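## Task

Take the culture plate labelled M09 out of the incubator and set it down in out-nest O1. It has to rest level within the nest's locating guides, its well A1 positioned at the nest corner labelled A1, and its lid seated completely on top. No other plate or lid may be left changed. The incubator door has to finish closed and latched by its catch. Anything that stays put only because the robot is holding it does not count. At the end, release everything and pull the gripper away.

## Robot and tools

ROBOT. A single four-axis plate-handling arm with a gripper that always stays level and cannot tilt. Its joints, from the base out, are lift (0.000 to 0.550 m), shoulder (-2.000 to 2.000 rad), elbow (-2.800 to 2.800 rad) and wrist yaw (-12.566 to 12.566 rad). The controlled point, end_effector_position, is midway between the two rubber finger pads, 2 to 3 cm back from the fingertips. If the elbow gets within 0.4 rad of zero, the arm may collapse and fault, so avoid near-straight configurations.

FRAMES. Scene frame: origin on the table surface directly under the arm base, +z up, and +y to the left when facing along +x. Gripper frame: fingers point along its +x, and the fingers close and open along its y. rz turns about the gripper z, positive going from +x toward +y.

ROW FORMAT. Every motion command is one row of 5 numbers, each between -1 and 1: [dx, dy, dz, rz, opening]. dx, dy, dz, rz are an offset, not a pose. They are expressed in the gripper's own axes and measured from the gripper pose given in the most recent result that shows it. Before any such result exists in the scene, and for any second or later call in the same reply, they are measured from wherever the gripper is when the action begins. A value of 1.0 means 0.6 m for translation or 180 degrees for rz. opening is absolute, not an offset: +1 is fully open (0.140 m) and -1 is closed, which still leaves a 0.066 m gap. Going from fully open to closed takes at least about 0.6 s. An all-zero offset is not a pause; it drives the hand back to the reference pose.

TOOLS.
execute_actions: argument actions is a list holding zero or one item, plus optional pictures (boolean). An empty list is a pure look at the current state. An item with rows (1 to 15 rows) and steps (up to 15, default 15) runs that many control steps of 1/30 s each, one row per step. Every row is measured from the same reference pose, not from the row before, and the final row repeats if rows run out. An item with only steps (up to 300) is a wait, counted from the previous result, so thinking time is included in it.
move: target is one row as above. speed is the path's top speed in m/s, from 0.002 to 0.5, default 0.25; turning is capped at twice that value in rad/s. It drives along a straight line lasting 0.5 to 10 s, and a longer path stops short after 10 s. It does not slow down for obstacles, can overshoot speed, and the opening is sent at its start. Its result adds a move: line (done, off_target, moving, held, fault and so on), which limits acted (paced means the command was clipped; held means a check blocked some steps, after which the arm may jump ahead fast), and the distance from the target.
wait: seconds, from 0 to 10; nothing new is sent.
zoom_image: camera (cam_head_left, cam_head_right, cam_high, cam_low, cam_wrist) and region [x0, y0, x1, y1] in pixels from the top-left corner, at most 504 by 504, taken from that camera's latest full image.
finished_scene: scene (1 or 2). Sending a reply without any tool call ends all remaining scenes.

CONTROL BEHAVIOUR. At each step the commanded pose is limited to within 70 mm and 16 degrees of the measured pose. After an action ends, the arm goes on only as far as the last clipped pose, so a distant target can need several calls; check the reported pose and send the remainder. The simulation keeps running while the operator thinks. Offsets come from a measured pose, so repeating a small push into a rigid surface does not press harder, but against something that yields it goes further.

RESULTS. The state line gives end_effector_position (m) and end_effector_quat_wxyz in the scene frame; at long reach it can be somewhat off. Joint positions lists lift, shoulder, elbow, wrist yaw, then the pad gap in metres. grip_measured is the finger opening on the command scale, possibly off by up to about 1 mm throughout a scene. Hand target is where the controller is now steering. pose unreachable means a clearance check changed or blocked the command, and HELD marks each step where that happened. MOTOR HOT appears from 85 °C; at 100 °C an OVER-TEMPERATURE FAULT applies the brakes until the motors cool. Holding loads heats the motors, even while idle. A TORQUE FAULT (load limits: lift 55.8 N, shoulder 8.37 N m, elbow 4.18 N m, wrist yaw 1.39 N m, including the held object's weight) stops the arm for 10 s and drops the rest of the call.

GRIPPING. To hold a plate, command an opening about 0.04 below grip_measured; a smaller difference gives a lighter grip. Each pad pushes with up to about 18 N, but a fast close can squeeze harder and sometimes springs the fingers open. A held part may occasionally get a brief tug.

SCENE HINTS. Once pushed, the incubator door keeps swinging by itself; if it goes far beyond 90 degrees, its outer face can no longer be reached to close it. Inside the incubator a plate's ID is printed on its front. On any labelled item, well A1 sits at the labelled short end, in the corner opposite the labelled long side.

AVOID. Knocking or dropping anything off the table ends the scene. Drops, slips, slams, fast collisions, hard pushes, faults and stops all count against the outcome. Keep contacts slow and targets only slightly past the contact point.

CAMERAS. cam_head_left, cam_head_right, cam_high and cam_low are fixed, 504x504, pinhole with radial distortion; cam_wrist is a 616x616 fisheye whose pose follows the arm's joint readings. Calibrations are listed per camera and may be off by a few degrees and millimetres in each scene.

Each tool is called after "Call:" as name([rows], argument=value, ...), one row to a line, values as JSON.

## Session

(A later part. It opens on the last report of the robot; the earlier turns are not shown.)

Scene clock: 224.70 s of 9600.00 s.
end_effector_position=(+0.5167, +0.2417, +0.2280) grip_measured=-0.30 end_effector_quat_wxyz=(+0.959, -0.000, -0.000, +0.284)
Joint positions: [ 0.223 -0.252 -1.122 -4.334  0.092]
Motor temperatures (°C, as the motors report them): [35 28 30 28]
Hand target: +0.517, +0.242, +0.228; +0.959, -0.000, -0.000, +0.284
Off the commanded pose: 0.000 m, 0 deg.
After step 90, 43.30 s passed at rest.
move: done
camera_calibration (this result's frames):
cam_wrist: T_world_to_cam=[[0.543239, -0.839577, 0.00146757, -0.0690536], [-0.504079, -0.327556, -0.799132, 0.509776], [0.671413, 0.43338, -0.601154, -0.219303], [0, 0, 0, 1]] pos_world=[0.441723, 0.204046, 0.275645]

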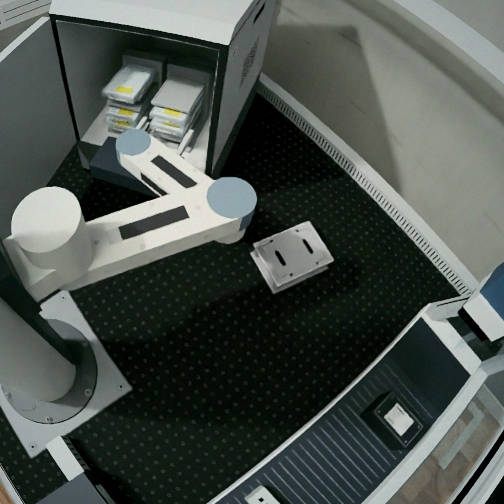

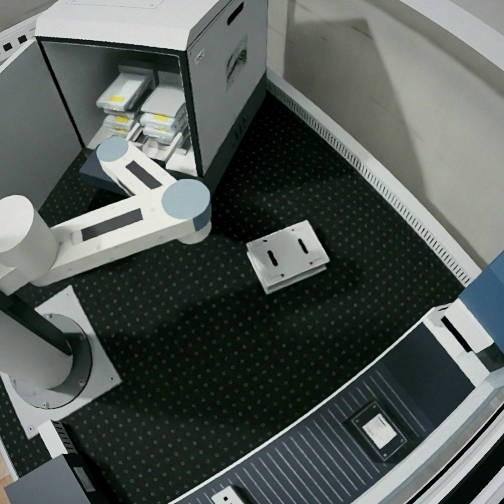

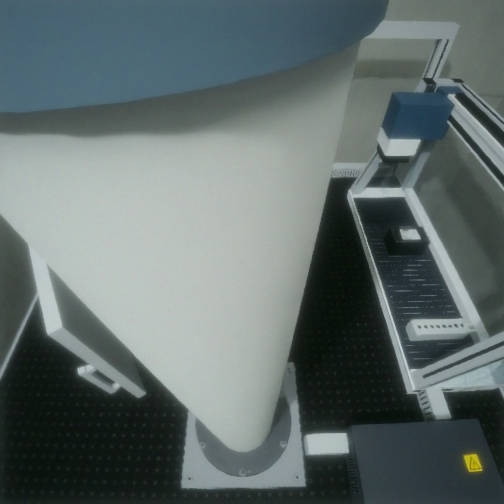

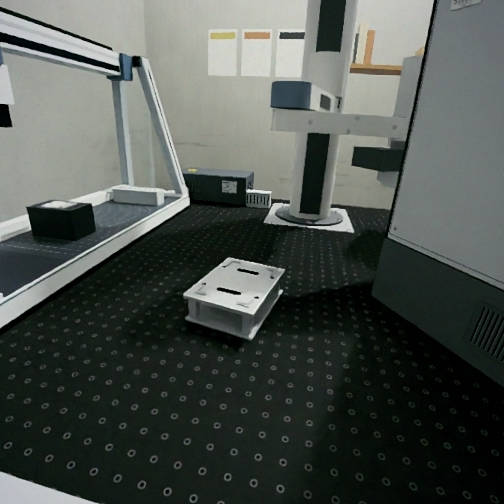

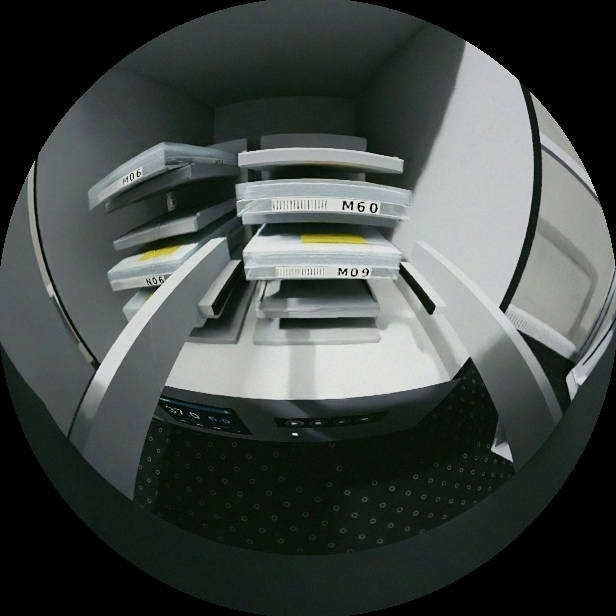

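Call:
move(target=[0.111, 0.0007, 0.001, 0.0058, -0.15], speed=0.06)

Scene clock: 276.53 s of 9600.00 s.
end_effector_position=(+0.5725, +0.2782, +0.2286) grip_measured=-0.15 end_effector_quat_wxyz=(+0.956, -0.000, -0.000, +0.292)
Joint positions: [ 0.224 -0.144 -1.445 -4.102  0.097]
Motor temperatures (°C, as the motors report them): [35 28 30 28]
Hand target: +0.572, +0.278, +0.229; +0.956, -0.000, -0.000, +0.293
Off the commanded pose: 0.000 m, 0 deg.
After step 90, 47.47 s passed at rest.
move: done
camera_calibration (this result's frames):
cam_wrist: T_world_to_cam=[[0.557918, -0.829895, 0.00146757, -0.0798847], [-0.498241, -0.336369, -0.799132, 0.549396], [0.663689, 0.445119, -0.601154, -0.271057], [0, 0, 0, 1]] pos_world=[0.498198, 0.239156, 0.27621]

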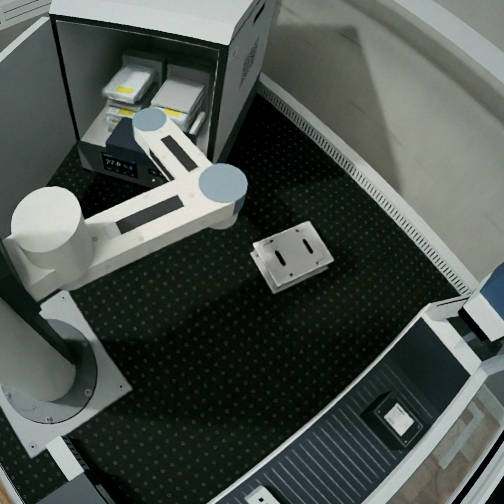

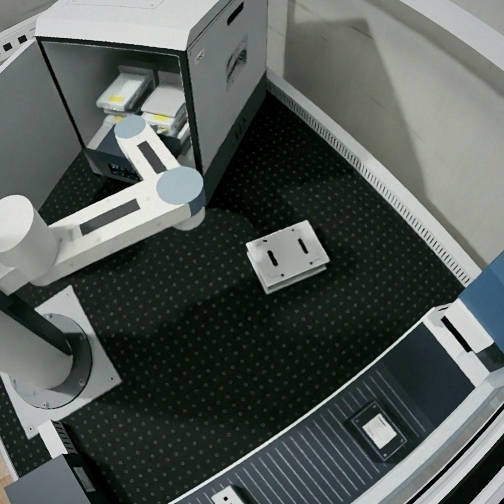

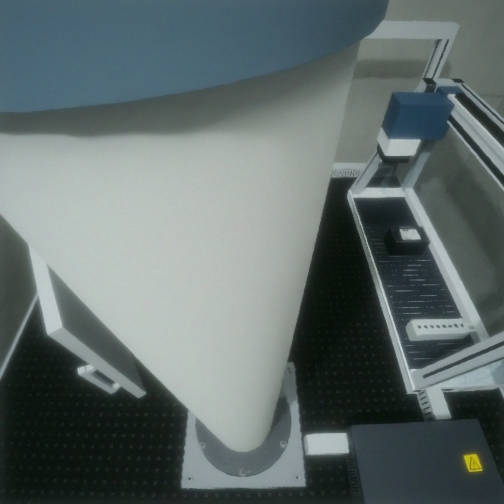

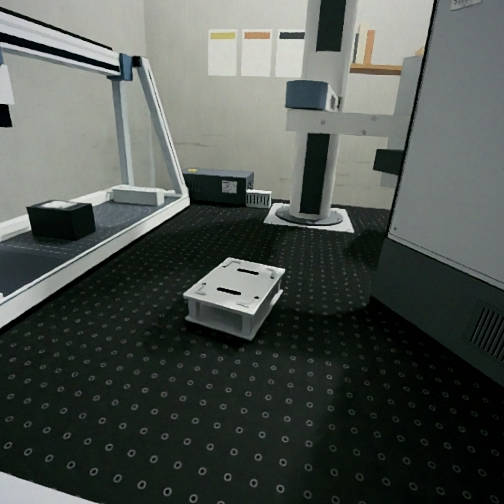

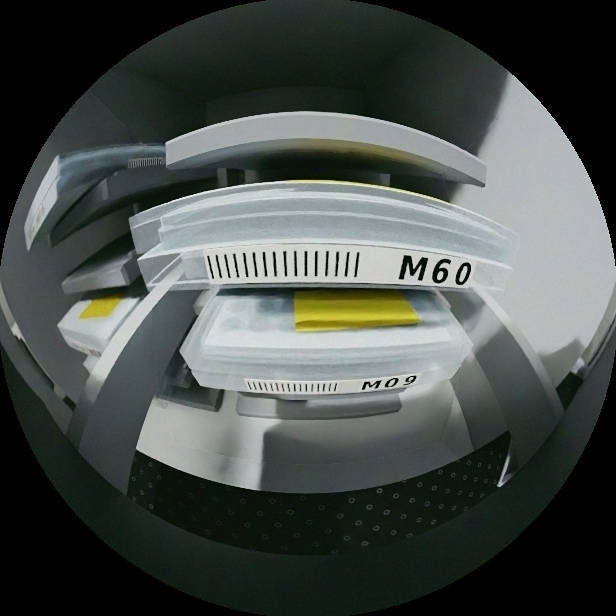

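Call:
zoom_image(camera="cam_wrist", region=[160, 310, 260, 410])

Call:
zoom_image(camera="cam_wrist", region=[390, 310, 490, 410])

Region (160, 310, 260, 410) of cam_wrist's 616x616 image, scaled by 5.040, with more detail than that image has.

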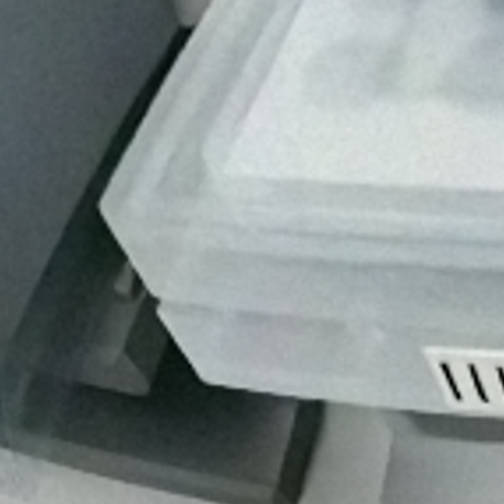

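Region (390, 310, 490, 410) of cam_wrist's 616x616 image, scaled by 5.040, with more detail than that image has.

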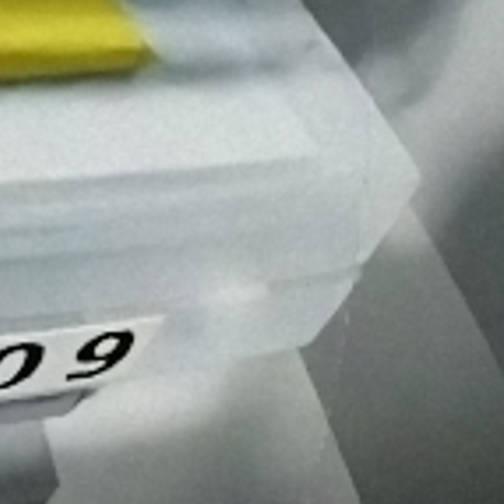

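Call:
execute_actions([
  {"rows": [[0,0.0007,-0.0005,0,-0.2],[0,0.0007,-0.0005,0,-0.25],[0,0.0007,-0.0005,0,-0.29],[0,0.0007,-0.0005,0,-0.33],[0,0.0007,-0.0005,0,-0.36],[0,0.0007,-0.0005,0,-0.39],[0,0.0007,-0.0005,0,-0.41],[0,0.0007,-0.0005,0,-0.43],[0,0.0007,-0.0005,0,-0.445],[0,0.0007,-0.0005,0,-0.46],[0,0.0007,-0.0005,0,-0.47],[0,0.0007,-0.0005,0,-0.48],[0,0.0007,-0.0005,0,-0.49],[0,0.0007,-0.0005,0,-0.50],[0,0.0007,-0.0005,0,-0.51]], "steps": 15},
], pictures=false)

Call:
execute_actions([
  {"rows": [[0,0,0,0,-0.515],[0,0,0,0,-0.52],[0,0,0,0,-0.525],[0,0,0,0,-0.53],[0,0,0,0,-0.535],[0,0,0,0,-0.54]], "steps": 15},
])

Scene clock: 298.63 s of 9600.00 s.
end_effector_position=(+0.5723, +0.2784, +0.2283) grip_measured=-0.50 end_effector_quat_wxyz=(+0.956, -0.000, -0.000, +0.292)
Joint positions: [ 0.223 -0.143 -1.445 -4.103  0.084]
Motor temperatures (°C, as the motors report them): [35 28 30 28]
Hand target: +0.572, +0.279, +0.228; +0.956, -0.000, -0.000, +0.292
Off the commanded pose: 0.000 m, 0 deg.
Steps of this call (steps 1 to 90: nothing new was sent; then 18.60 s passed at rest; steps 91 to 105: all 15 steps of this action). Readings (end_effector_position):
91: (+0.5725, +0.2782, +0.2285)
92: (+0.5723, +0.2784, +0.2283)
94: (+0.5723, +0.2784, +0.2283)
98: (+0.5723, +0.2784, +0.2283)
105: the state above

Scene clock: 299.13 s of 9600.00 s.
end_effector_position=(+0.5723, +0.2784, +0.2283) grip_measured=-0.51 end_effector_quat_wxyz=(+0.956, -0.000, -0.000, +0.292)
Joint positions: [ 0.223 -0.143 -1.445 -4.103  0.084]
Motor temperatures (°C, as the motors report them): [35 28 30 28]
Hand target: +0.572, +0.278, +0.228; +0.956, -0.000, -0.000, +0.292
Off the commanded pose: 0.000 m, 0 deg.
Steps of this call (steps 1 to 15: all 15 steps of this action). Readings (end_effector_position):
1: (+0.5723, +0.2784, +0.2283)
2: (+0.5723, +0.2784, +0.2283)
4: (+0.5723, +0.2784, +0.2283)
8: (+0.5723, +0.2784, +0.2283)
15: the state above
camera_calibration (this result's frames):
cam_wrist: T_world_to_cam=[[0.557932, -0.829885, 0.00146757, -0.0795343], [-0.498235, -0.336377, -0.799132, 0.549147], [0.663681, 0.44513, -0.601154, -0.271236], [0, 0, 0, 1]] pos_world=[0.497994, 0.239452, 0.275903]

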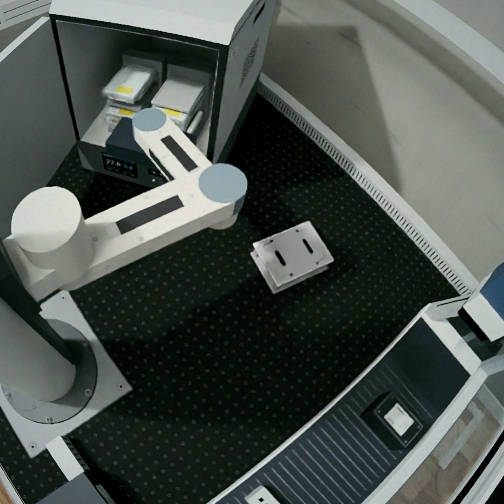

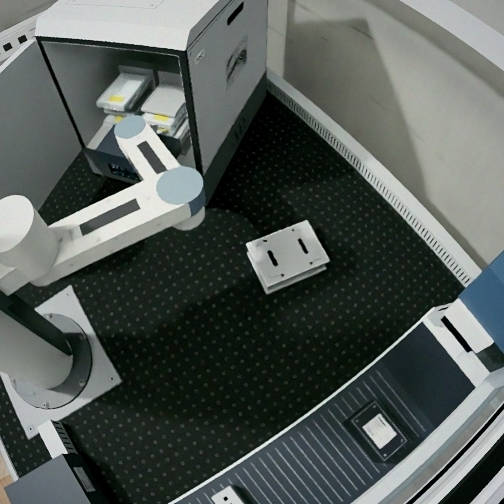

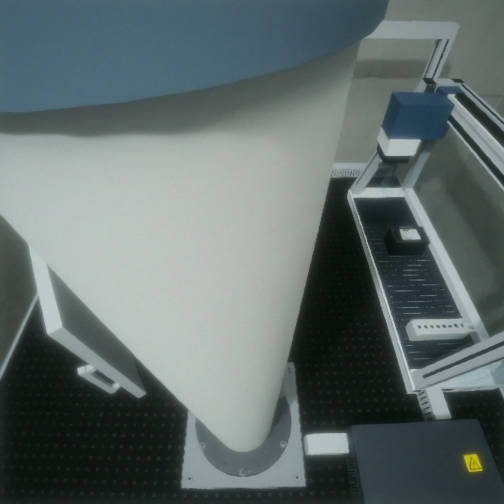

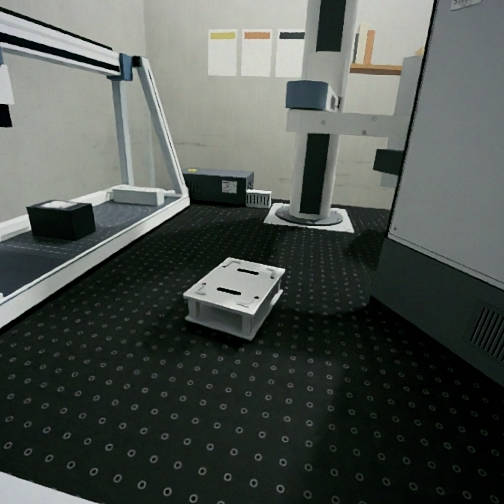

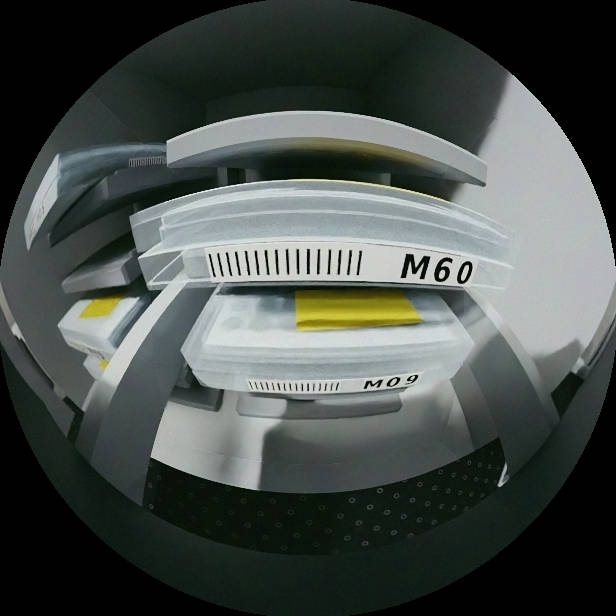

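Call:
move(target=[0.0, 0.0, 0.0078, 0.0, -0.555], speed=0.02)

Scene clock: 312.63 s of 9600.00 s.
end_effector_position=(+0.5723, +0.2784, +0.2329) grip_measured=-0.51 end_effector_quat_wxyz=(+0.956, -0.000, -0.000, +0.292)
Joint positions: [ 0.228 -0.143 -1.445 -4.103  0.084]
Motor temperatures (°C, as the motors report them): [35 28 30 28]
Hand target: +0.572, +0.278, +0.233; +0.956, -0.000, -0.000, +0.292
Off the commanded pose: 0.000 m, 0 deg.
After step 90, 9.80 s passed at rest.
move: done
camera_calibration (this result's frames):
cam_wrist: T_world_to_cam=[[0.557932, -0.829885, 0.00146757, -0.0795411], [-0.498235, -0.336377, -0.799132, 0.552876], [0.663681, 0.44513, -0.601154, -0.268431], [0, 0, 0, 1]] pos_world=[0.497994, 0.239452, 0.28057]

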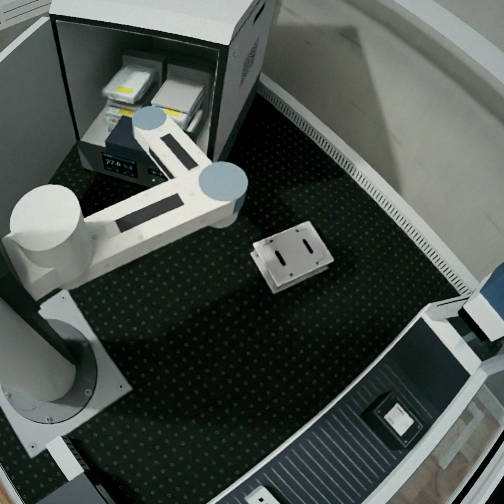

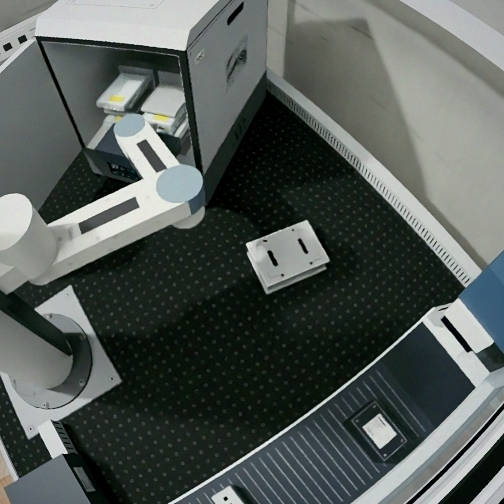

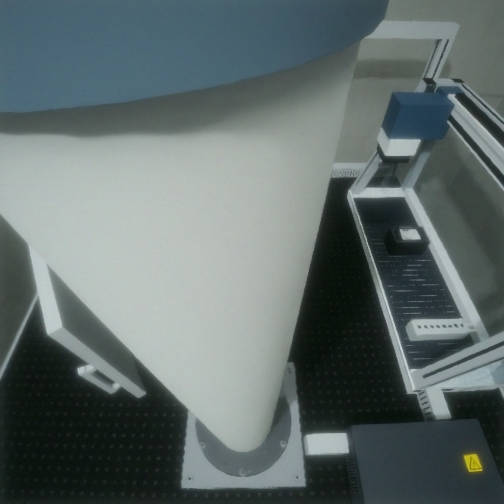

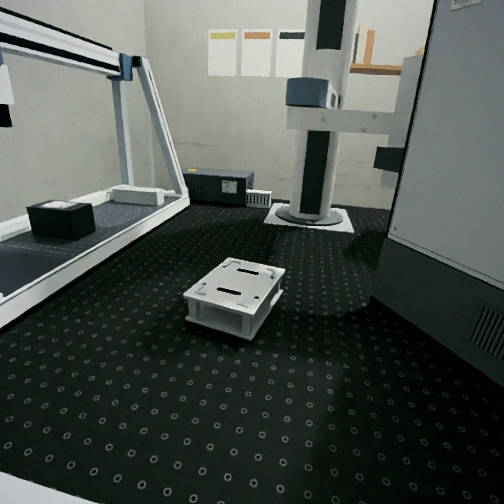

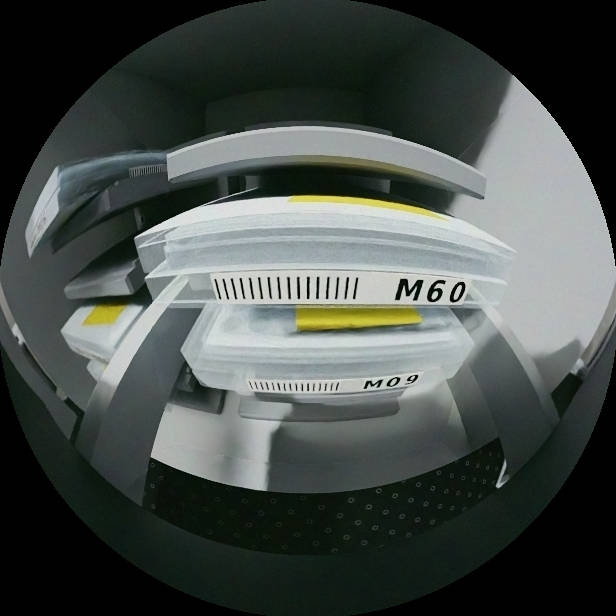

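The plate base (with its label) rose with the gripper. Now I pull it straight out.

Call:
move(target=[-0.308, 0.0, 0.0, 0.0, -0.555], speed=0.1)

Scene clock: 316.40 s of 9600.00 s.
end_effector_position=(+0.4189, +0.1753, +0.2329) grip_measured=-0.51 end_effector_quat_wxyz=(+0.956, -0.000, -0.000, +0.292)
Joint positions: [ 0.228 -0.377 -0.609 -4.704  0.084]
Motor temperatures (°C, as the motors report them): [35 28 30 28]
Hand target: +0.419, +0.175, +0.233; +0.956, -0.000, -0.000, +0.292
Off the commanded pose: 0.000 m, 0 deg.
move: done
camera_calibration (this result's frames):
cam_wrist: T_world_to_cam=[[0.55831, -0.829631, 0.00146757, -0.0797495], [-0.498082, -0.336604, -0.799132, 0.441705], [0.663479, 0.445432, -0.601154, -0.120672], [0, 0, 0, 1]] pos_world=[0.344594, 0.136268, 0.280555]

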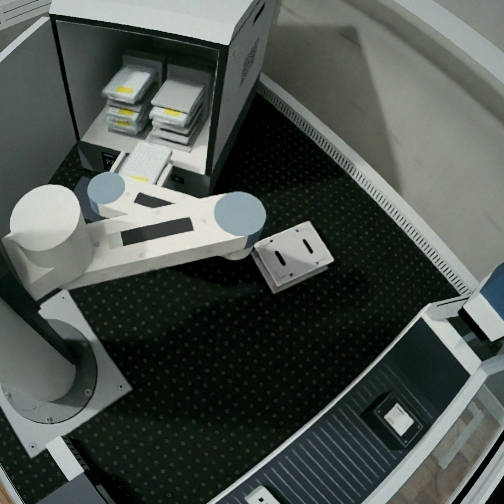

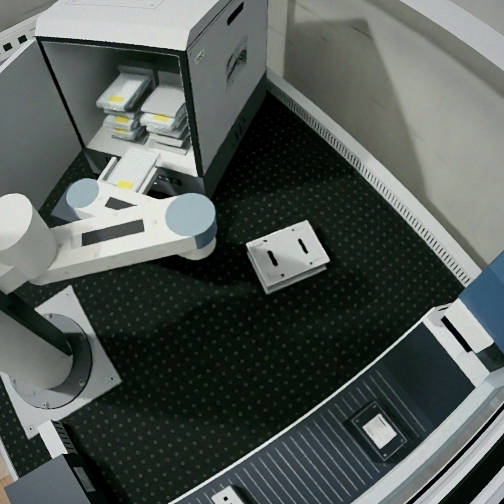

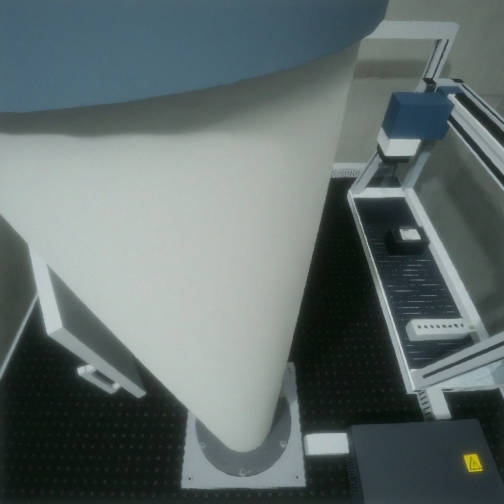

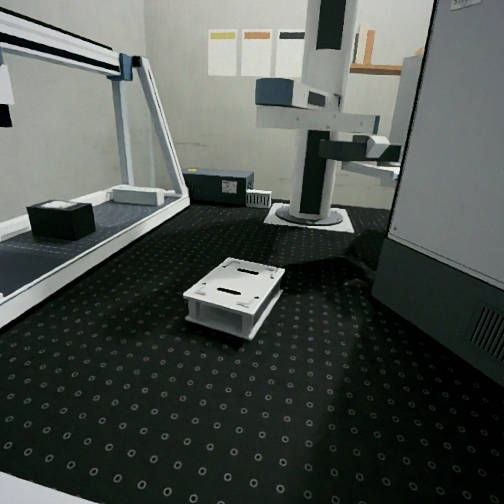

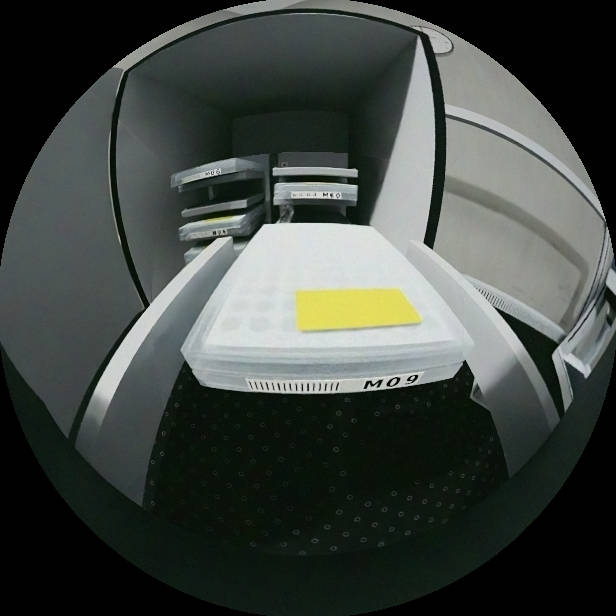

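Call:
move(target=[-0.1022, -0.3637, -0.105, -0.1728, -0.555], speed=0.18)

Call:
move(target=[0.2317, -0.1385, -0.1, -0.0812, -0.555], speed=0.18)

Scene clock: 335.63 s of 9600.00 s.
end_effector_position=(+0.4900, -0.0401, +0.1699) grip_measured=-0.51 end_effector_quat_wxyz=(+1.000, -0.000, -0.000, +0.025)
Joint positions: [ 0.165 -1.276 -0.696 -4.261  0.084]
Motor temperatures (°C, as the motors report them): [35 28 30 28]
Hand target: +0.490, -0.040, +0.170; +1.000, -0.000, -0.000, +0.025
Off the commanded pose: 0.000 m, 0 deg.
After step 90, 14.40 s passed at rest.
move: done
camera_calibration (this result's frames):
cam_wrist: T_world_to_cam=[[0.0485884, -0.998818, 0.00146757, -0.0550865], [-0.600387, -0.0303806, -0.799132, 0.416628], [0.798232, 0.0379474, -0.601154, -0.192173], [0, 0, 0, 1]] pos_world=[0.406213, -0.0350715, 0.217496]

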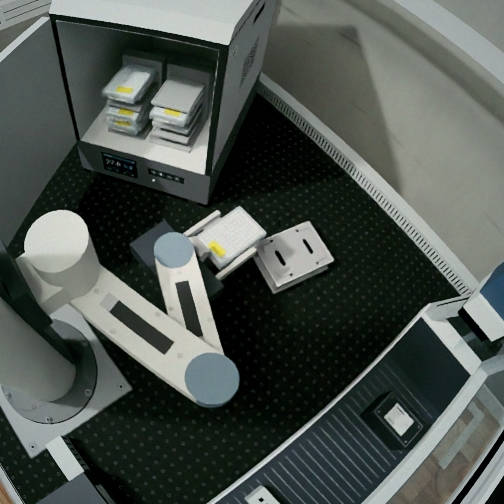

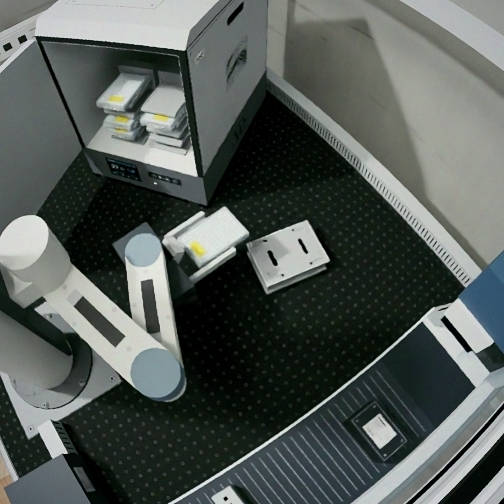

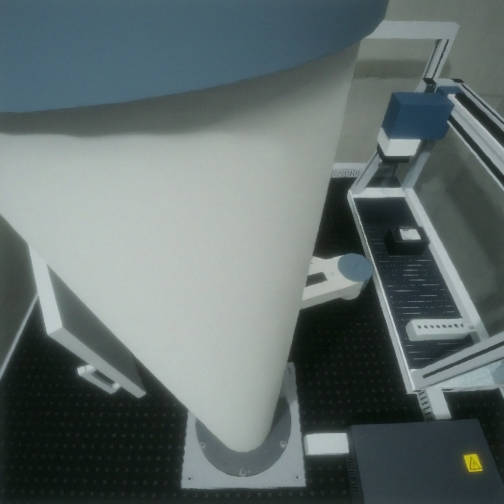

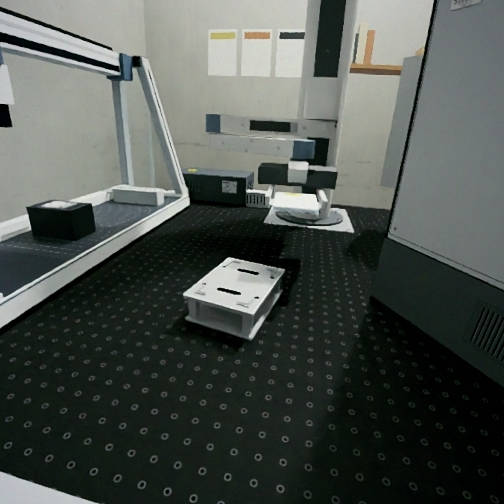

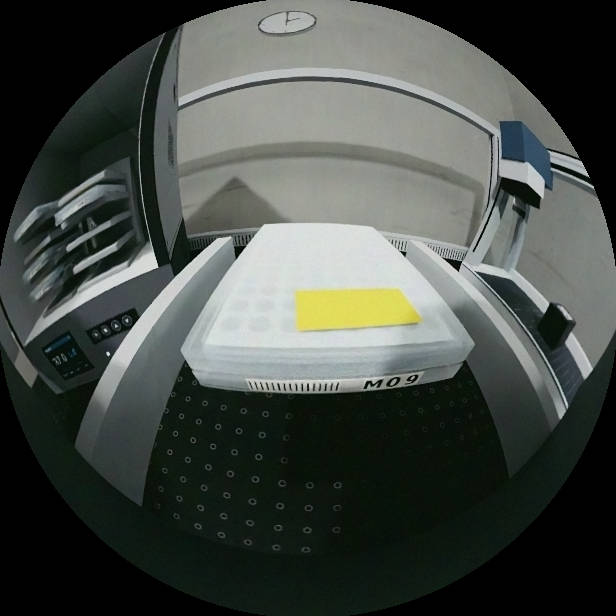

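Scene clock: 336.93 s of 9600.00 s.
end_effector_position=(+0.6329, -0.1164, +0.1098) grip_measured=-0.51 end_effector_quat_wxyz=(+0.995, -0.000, -0.000, -0.103)
Joint positions: [ 0.105 -1.054 -1.381 -4.053  0.084]
Motor temperatures (°C, as the motors report them): [35 28 30 28]
Hand target: +0.633, -0.116, +0.110; +0.995, -0.000, -0.000, -0.102
Off the commanded pose: 0.000 m, 0 deg.
move: done
camera_calibration (this result's frames):
cam_wrist: T_world_to_cam=[[-0.205558, -0.978644, 0.00146757, 0.0250241], [-0.588558, 0.122425, -0.799132, 0.462459], [0.781886, -0.165132, -0.601154, -0.352809], [0, 0, 0, 1]] pos_world=[0.553184, -0.0903867, 0.157437]

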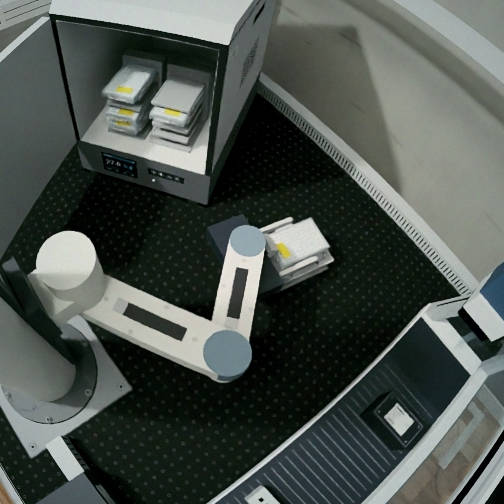

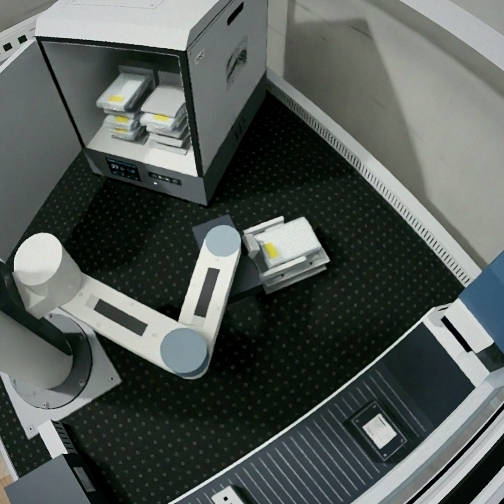

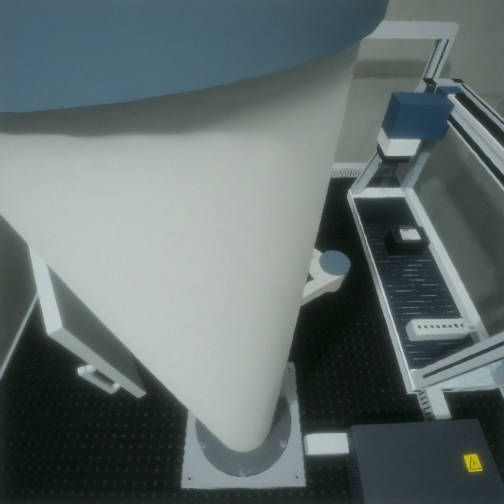

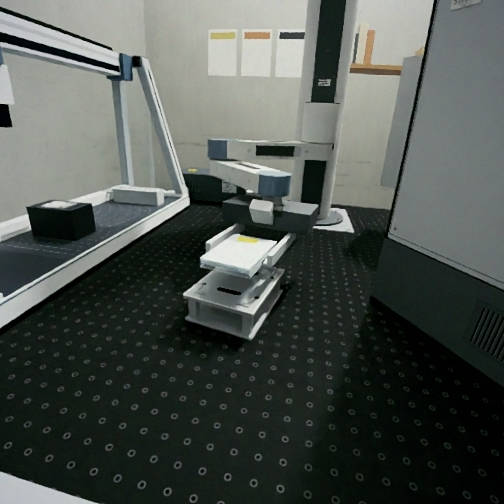

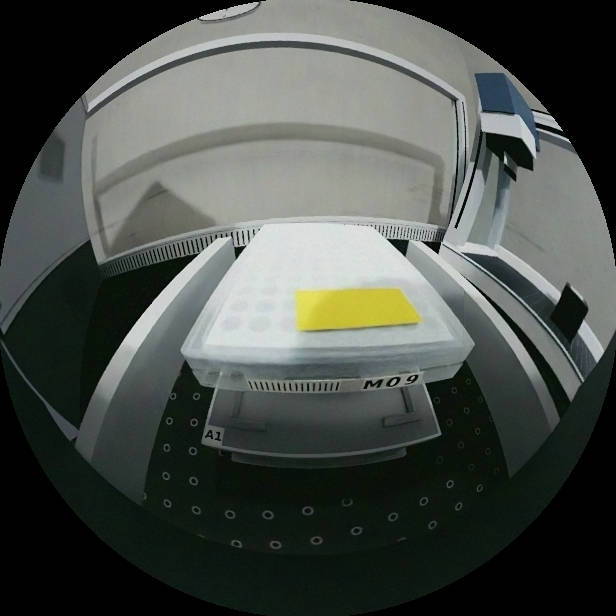

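Call:
zoom_image(camera="cam_wrist", region=[190, 370, 290, 470])

Call:
zoom_image(camera="cam_wrist", region=[360, 365, 460, 465])

Call:
zoom_image(camera="cam_head_right", region=[230, 200, 350, 310])

Region (190, 370, 290, 470) of cam_wrist's 616x616 image, scaled by 5.040, with more detail than that image has.

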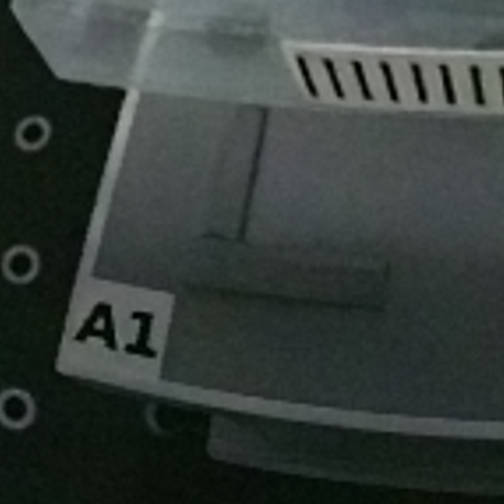

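Region (360, 365, 460, 465) of cam_wrist's 616x616 image, scaled by 5.040, with more detail than that image has.

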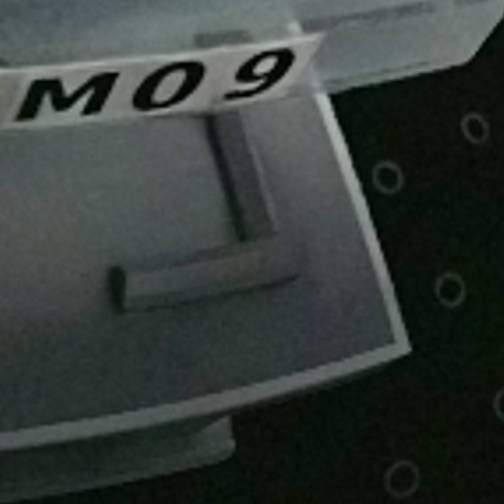

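Region (230, 200, 350, 310) of cam_head_right's 504x504 image, scaled by 4.200, with more detail than that image has; it fills the top 462 rows of this view, and the rest is white.

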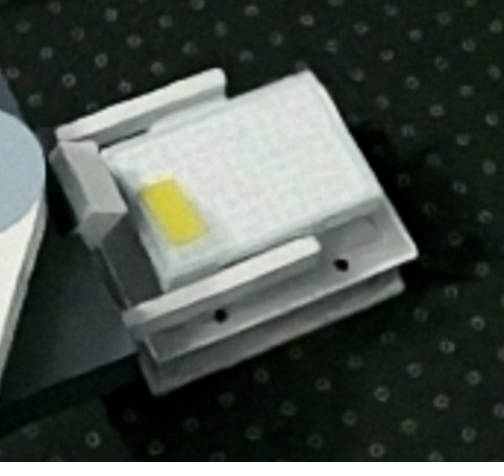

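Call:
move(target=[0.0092, -0.0002, -0.052, 0.0, -0.555], speed=0.06)

Scene clock: 366.00 s of 9600.00 s.
end_effector_position=(+0.6383, -0.1178, +0.0786) grip_measured=-0.51 end_effector_quat_wxyz=(+0.995, -0.000, -0.000, -0.103)
Joint positions: [ 0.074 -1.043 -1.409 -4.038  0.084]
Motor temperatures (°C, as the motors report them): [35 28 30 28]
Hand target: +0.638, -0.118, +0.079; +0.995, -0.000, -0.000, -0.103
Off the commanded pose: 0.000 m, 0 deg.
After step 90, 25.27 s passed at rest.
move: done
camera_calibration (this result's frames):
cam_wrist: T_world_to_cam=[[-0.205958, -0.97856, 0.00146757, 0.0250909], [-0.588508, 0.122665, -0.799132, 0.440771], [0.781818, -0.165451, -0.601154, -0.375976], [0, 0, 0, 1]] pos_world=[0.558509, -0.0917197, 0.126178]

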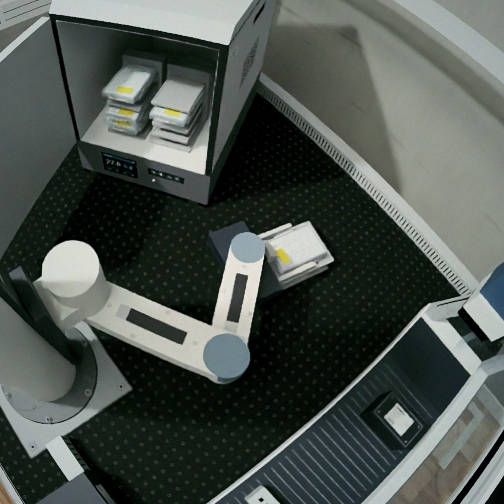

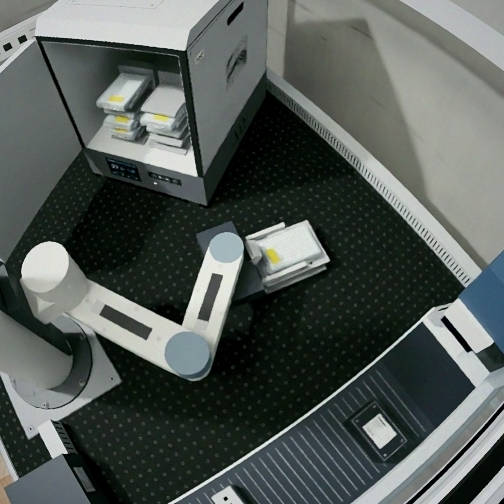

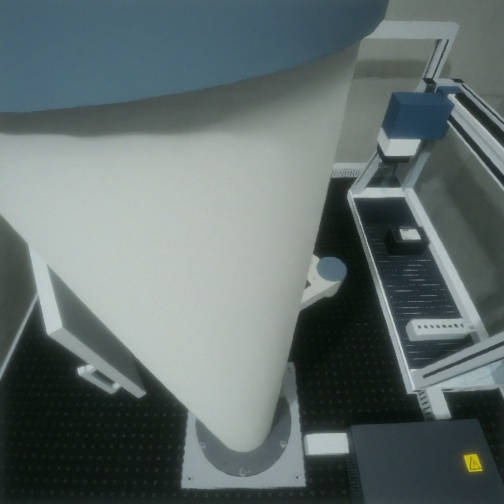

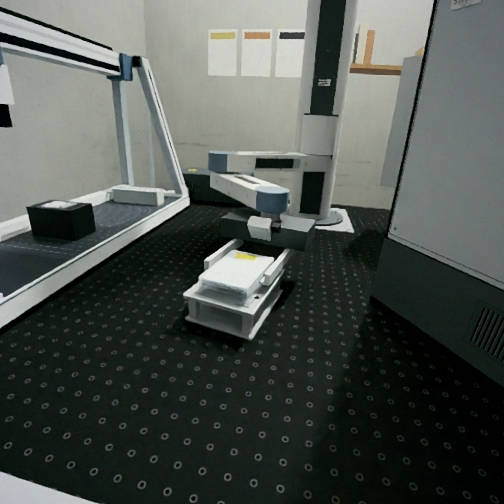

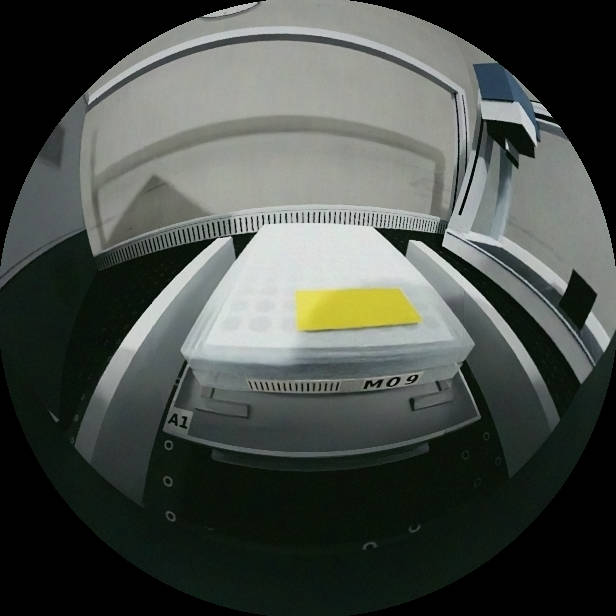

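Call:
zoom_image(camera="cam_wrist", region=[155, 350, 265, 450])

Call:
zoom_image(camera="cam_wrist", region=[385, 340, 495, 440])

Call:
zoom_image(camera="cam_low", region=[175, 235, 300, 345])

Region (155, 350, 265, 450) of cam_wrist's 616x616 image, scaled by 4.582, with more detail than that image has; it fills the top 458 rows of this view, and the rest is white.

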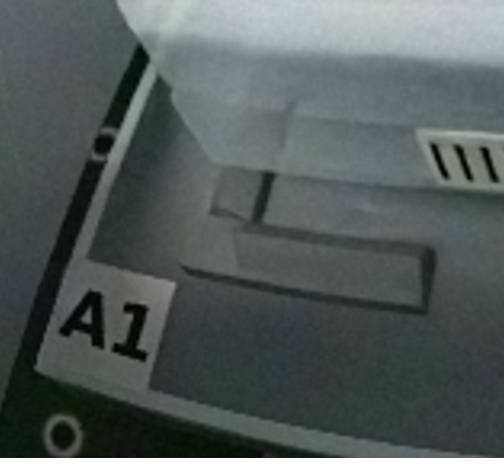

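Region (385, 340, 495, 440) of cam_wrist's 616x616 image, scaled by 4.582, with more detail than that image has; it fills the top 458 rows of this view, and the rest is white.

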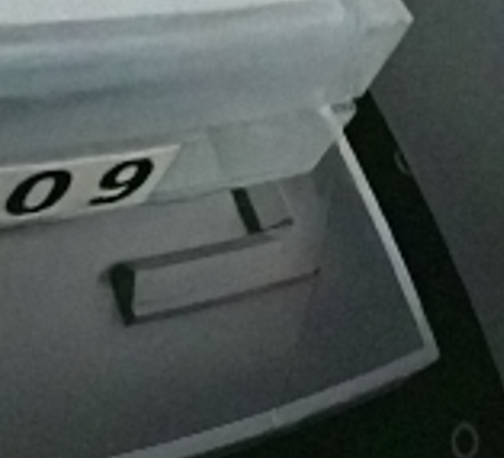

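Region (175, 235, 300, 345) of cam_low's 504x504 image, scaled by 4.032, with more detail than that image has; it fills the top 444 rows of this view, and the rest is white.

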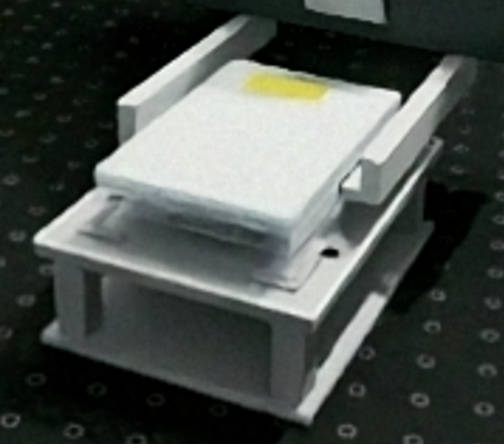

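Call:
move(target=[0.001, 0.0005, -0.012, 0.0, -0.555], speed=0.02)

Scene clock: 394.97 s of 9600.00 s.
end_effector_position=(+0.6388, -0.1177, +0.0713) grip_measured=-0.51 end_effector_quat_wxyz=(+0.995, -0.000, -0.000, -0.103)
Joint positions: [ 0.066 -1.041 -1.412 -4.037  0.084]
Motor temperatures (°C, as the motors report them): [35 28 30 28]
Hand target: +0.639, -0.118, +0.071; +0.995, -0.000, -0.000, -0.103
Off the commanded pose: 0.000 m, 0 deg.
After step 90, 25.27 s passed at rest.
move: done
camera_calibration (this result's frames):
cam_wrist: T_world_to_cam=[[-0.206321, -0.978483, 0.00146757, 0.0255236], [-0.588462, 0.122883, -0.799132, 0.435299], [0.781757, -0.165741, -0.601154, -0.380773], [0, 0, 0, 1]] pos_world=[0.559095, -0.0916264, 0.118921]

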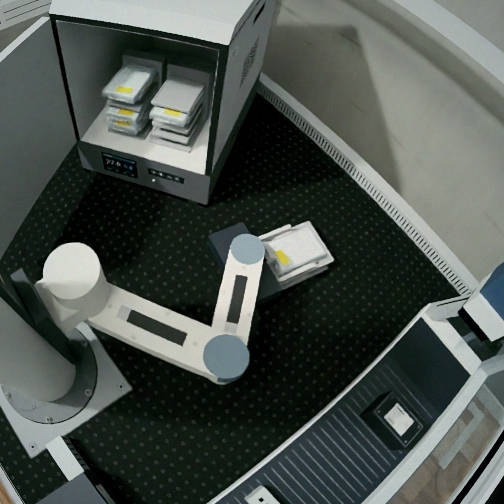

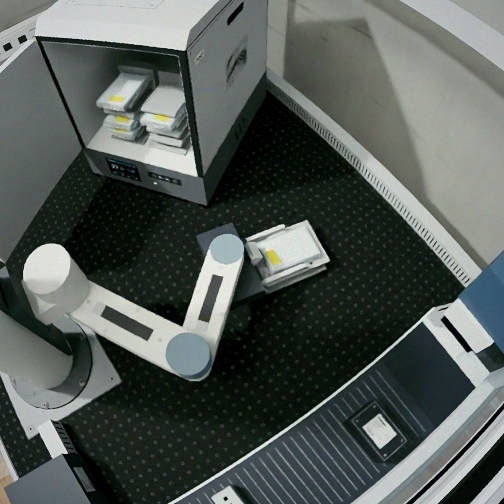

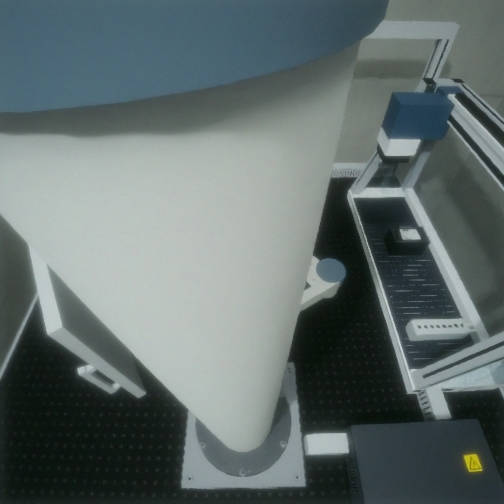

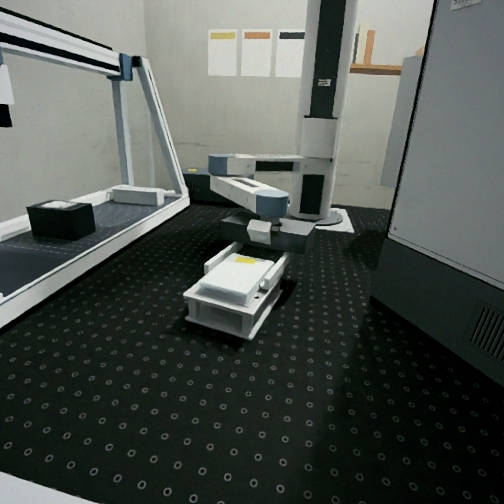

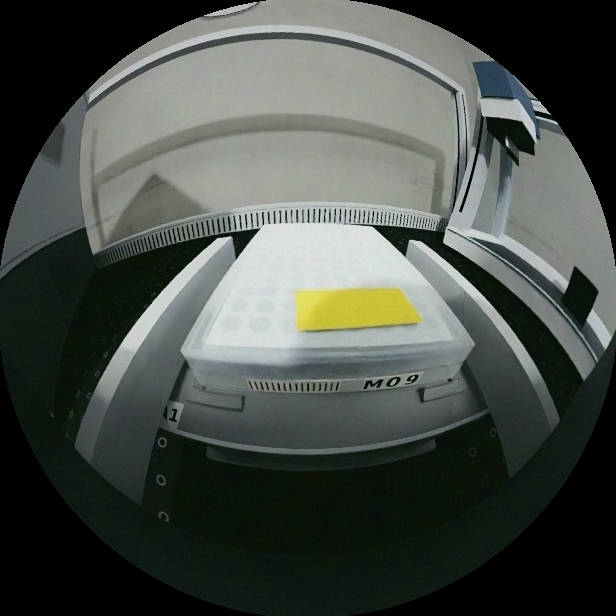

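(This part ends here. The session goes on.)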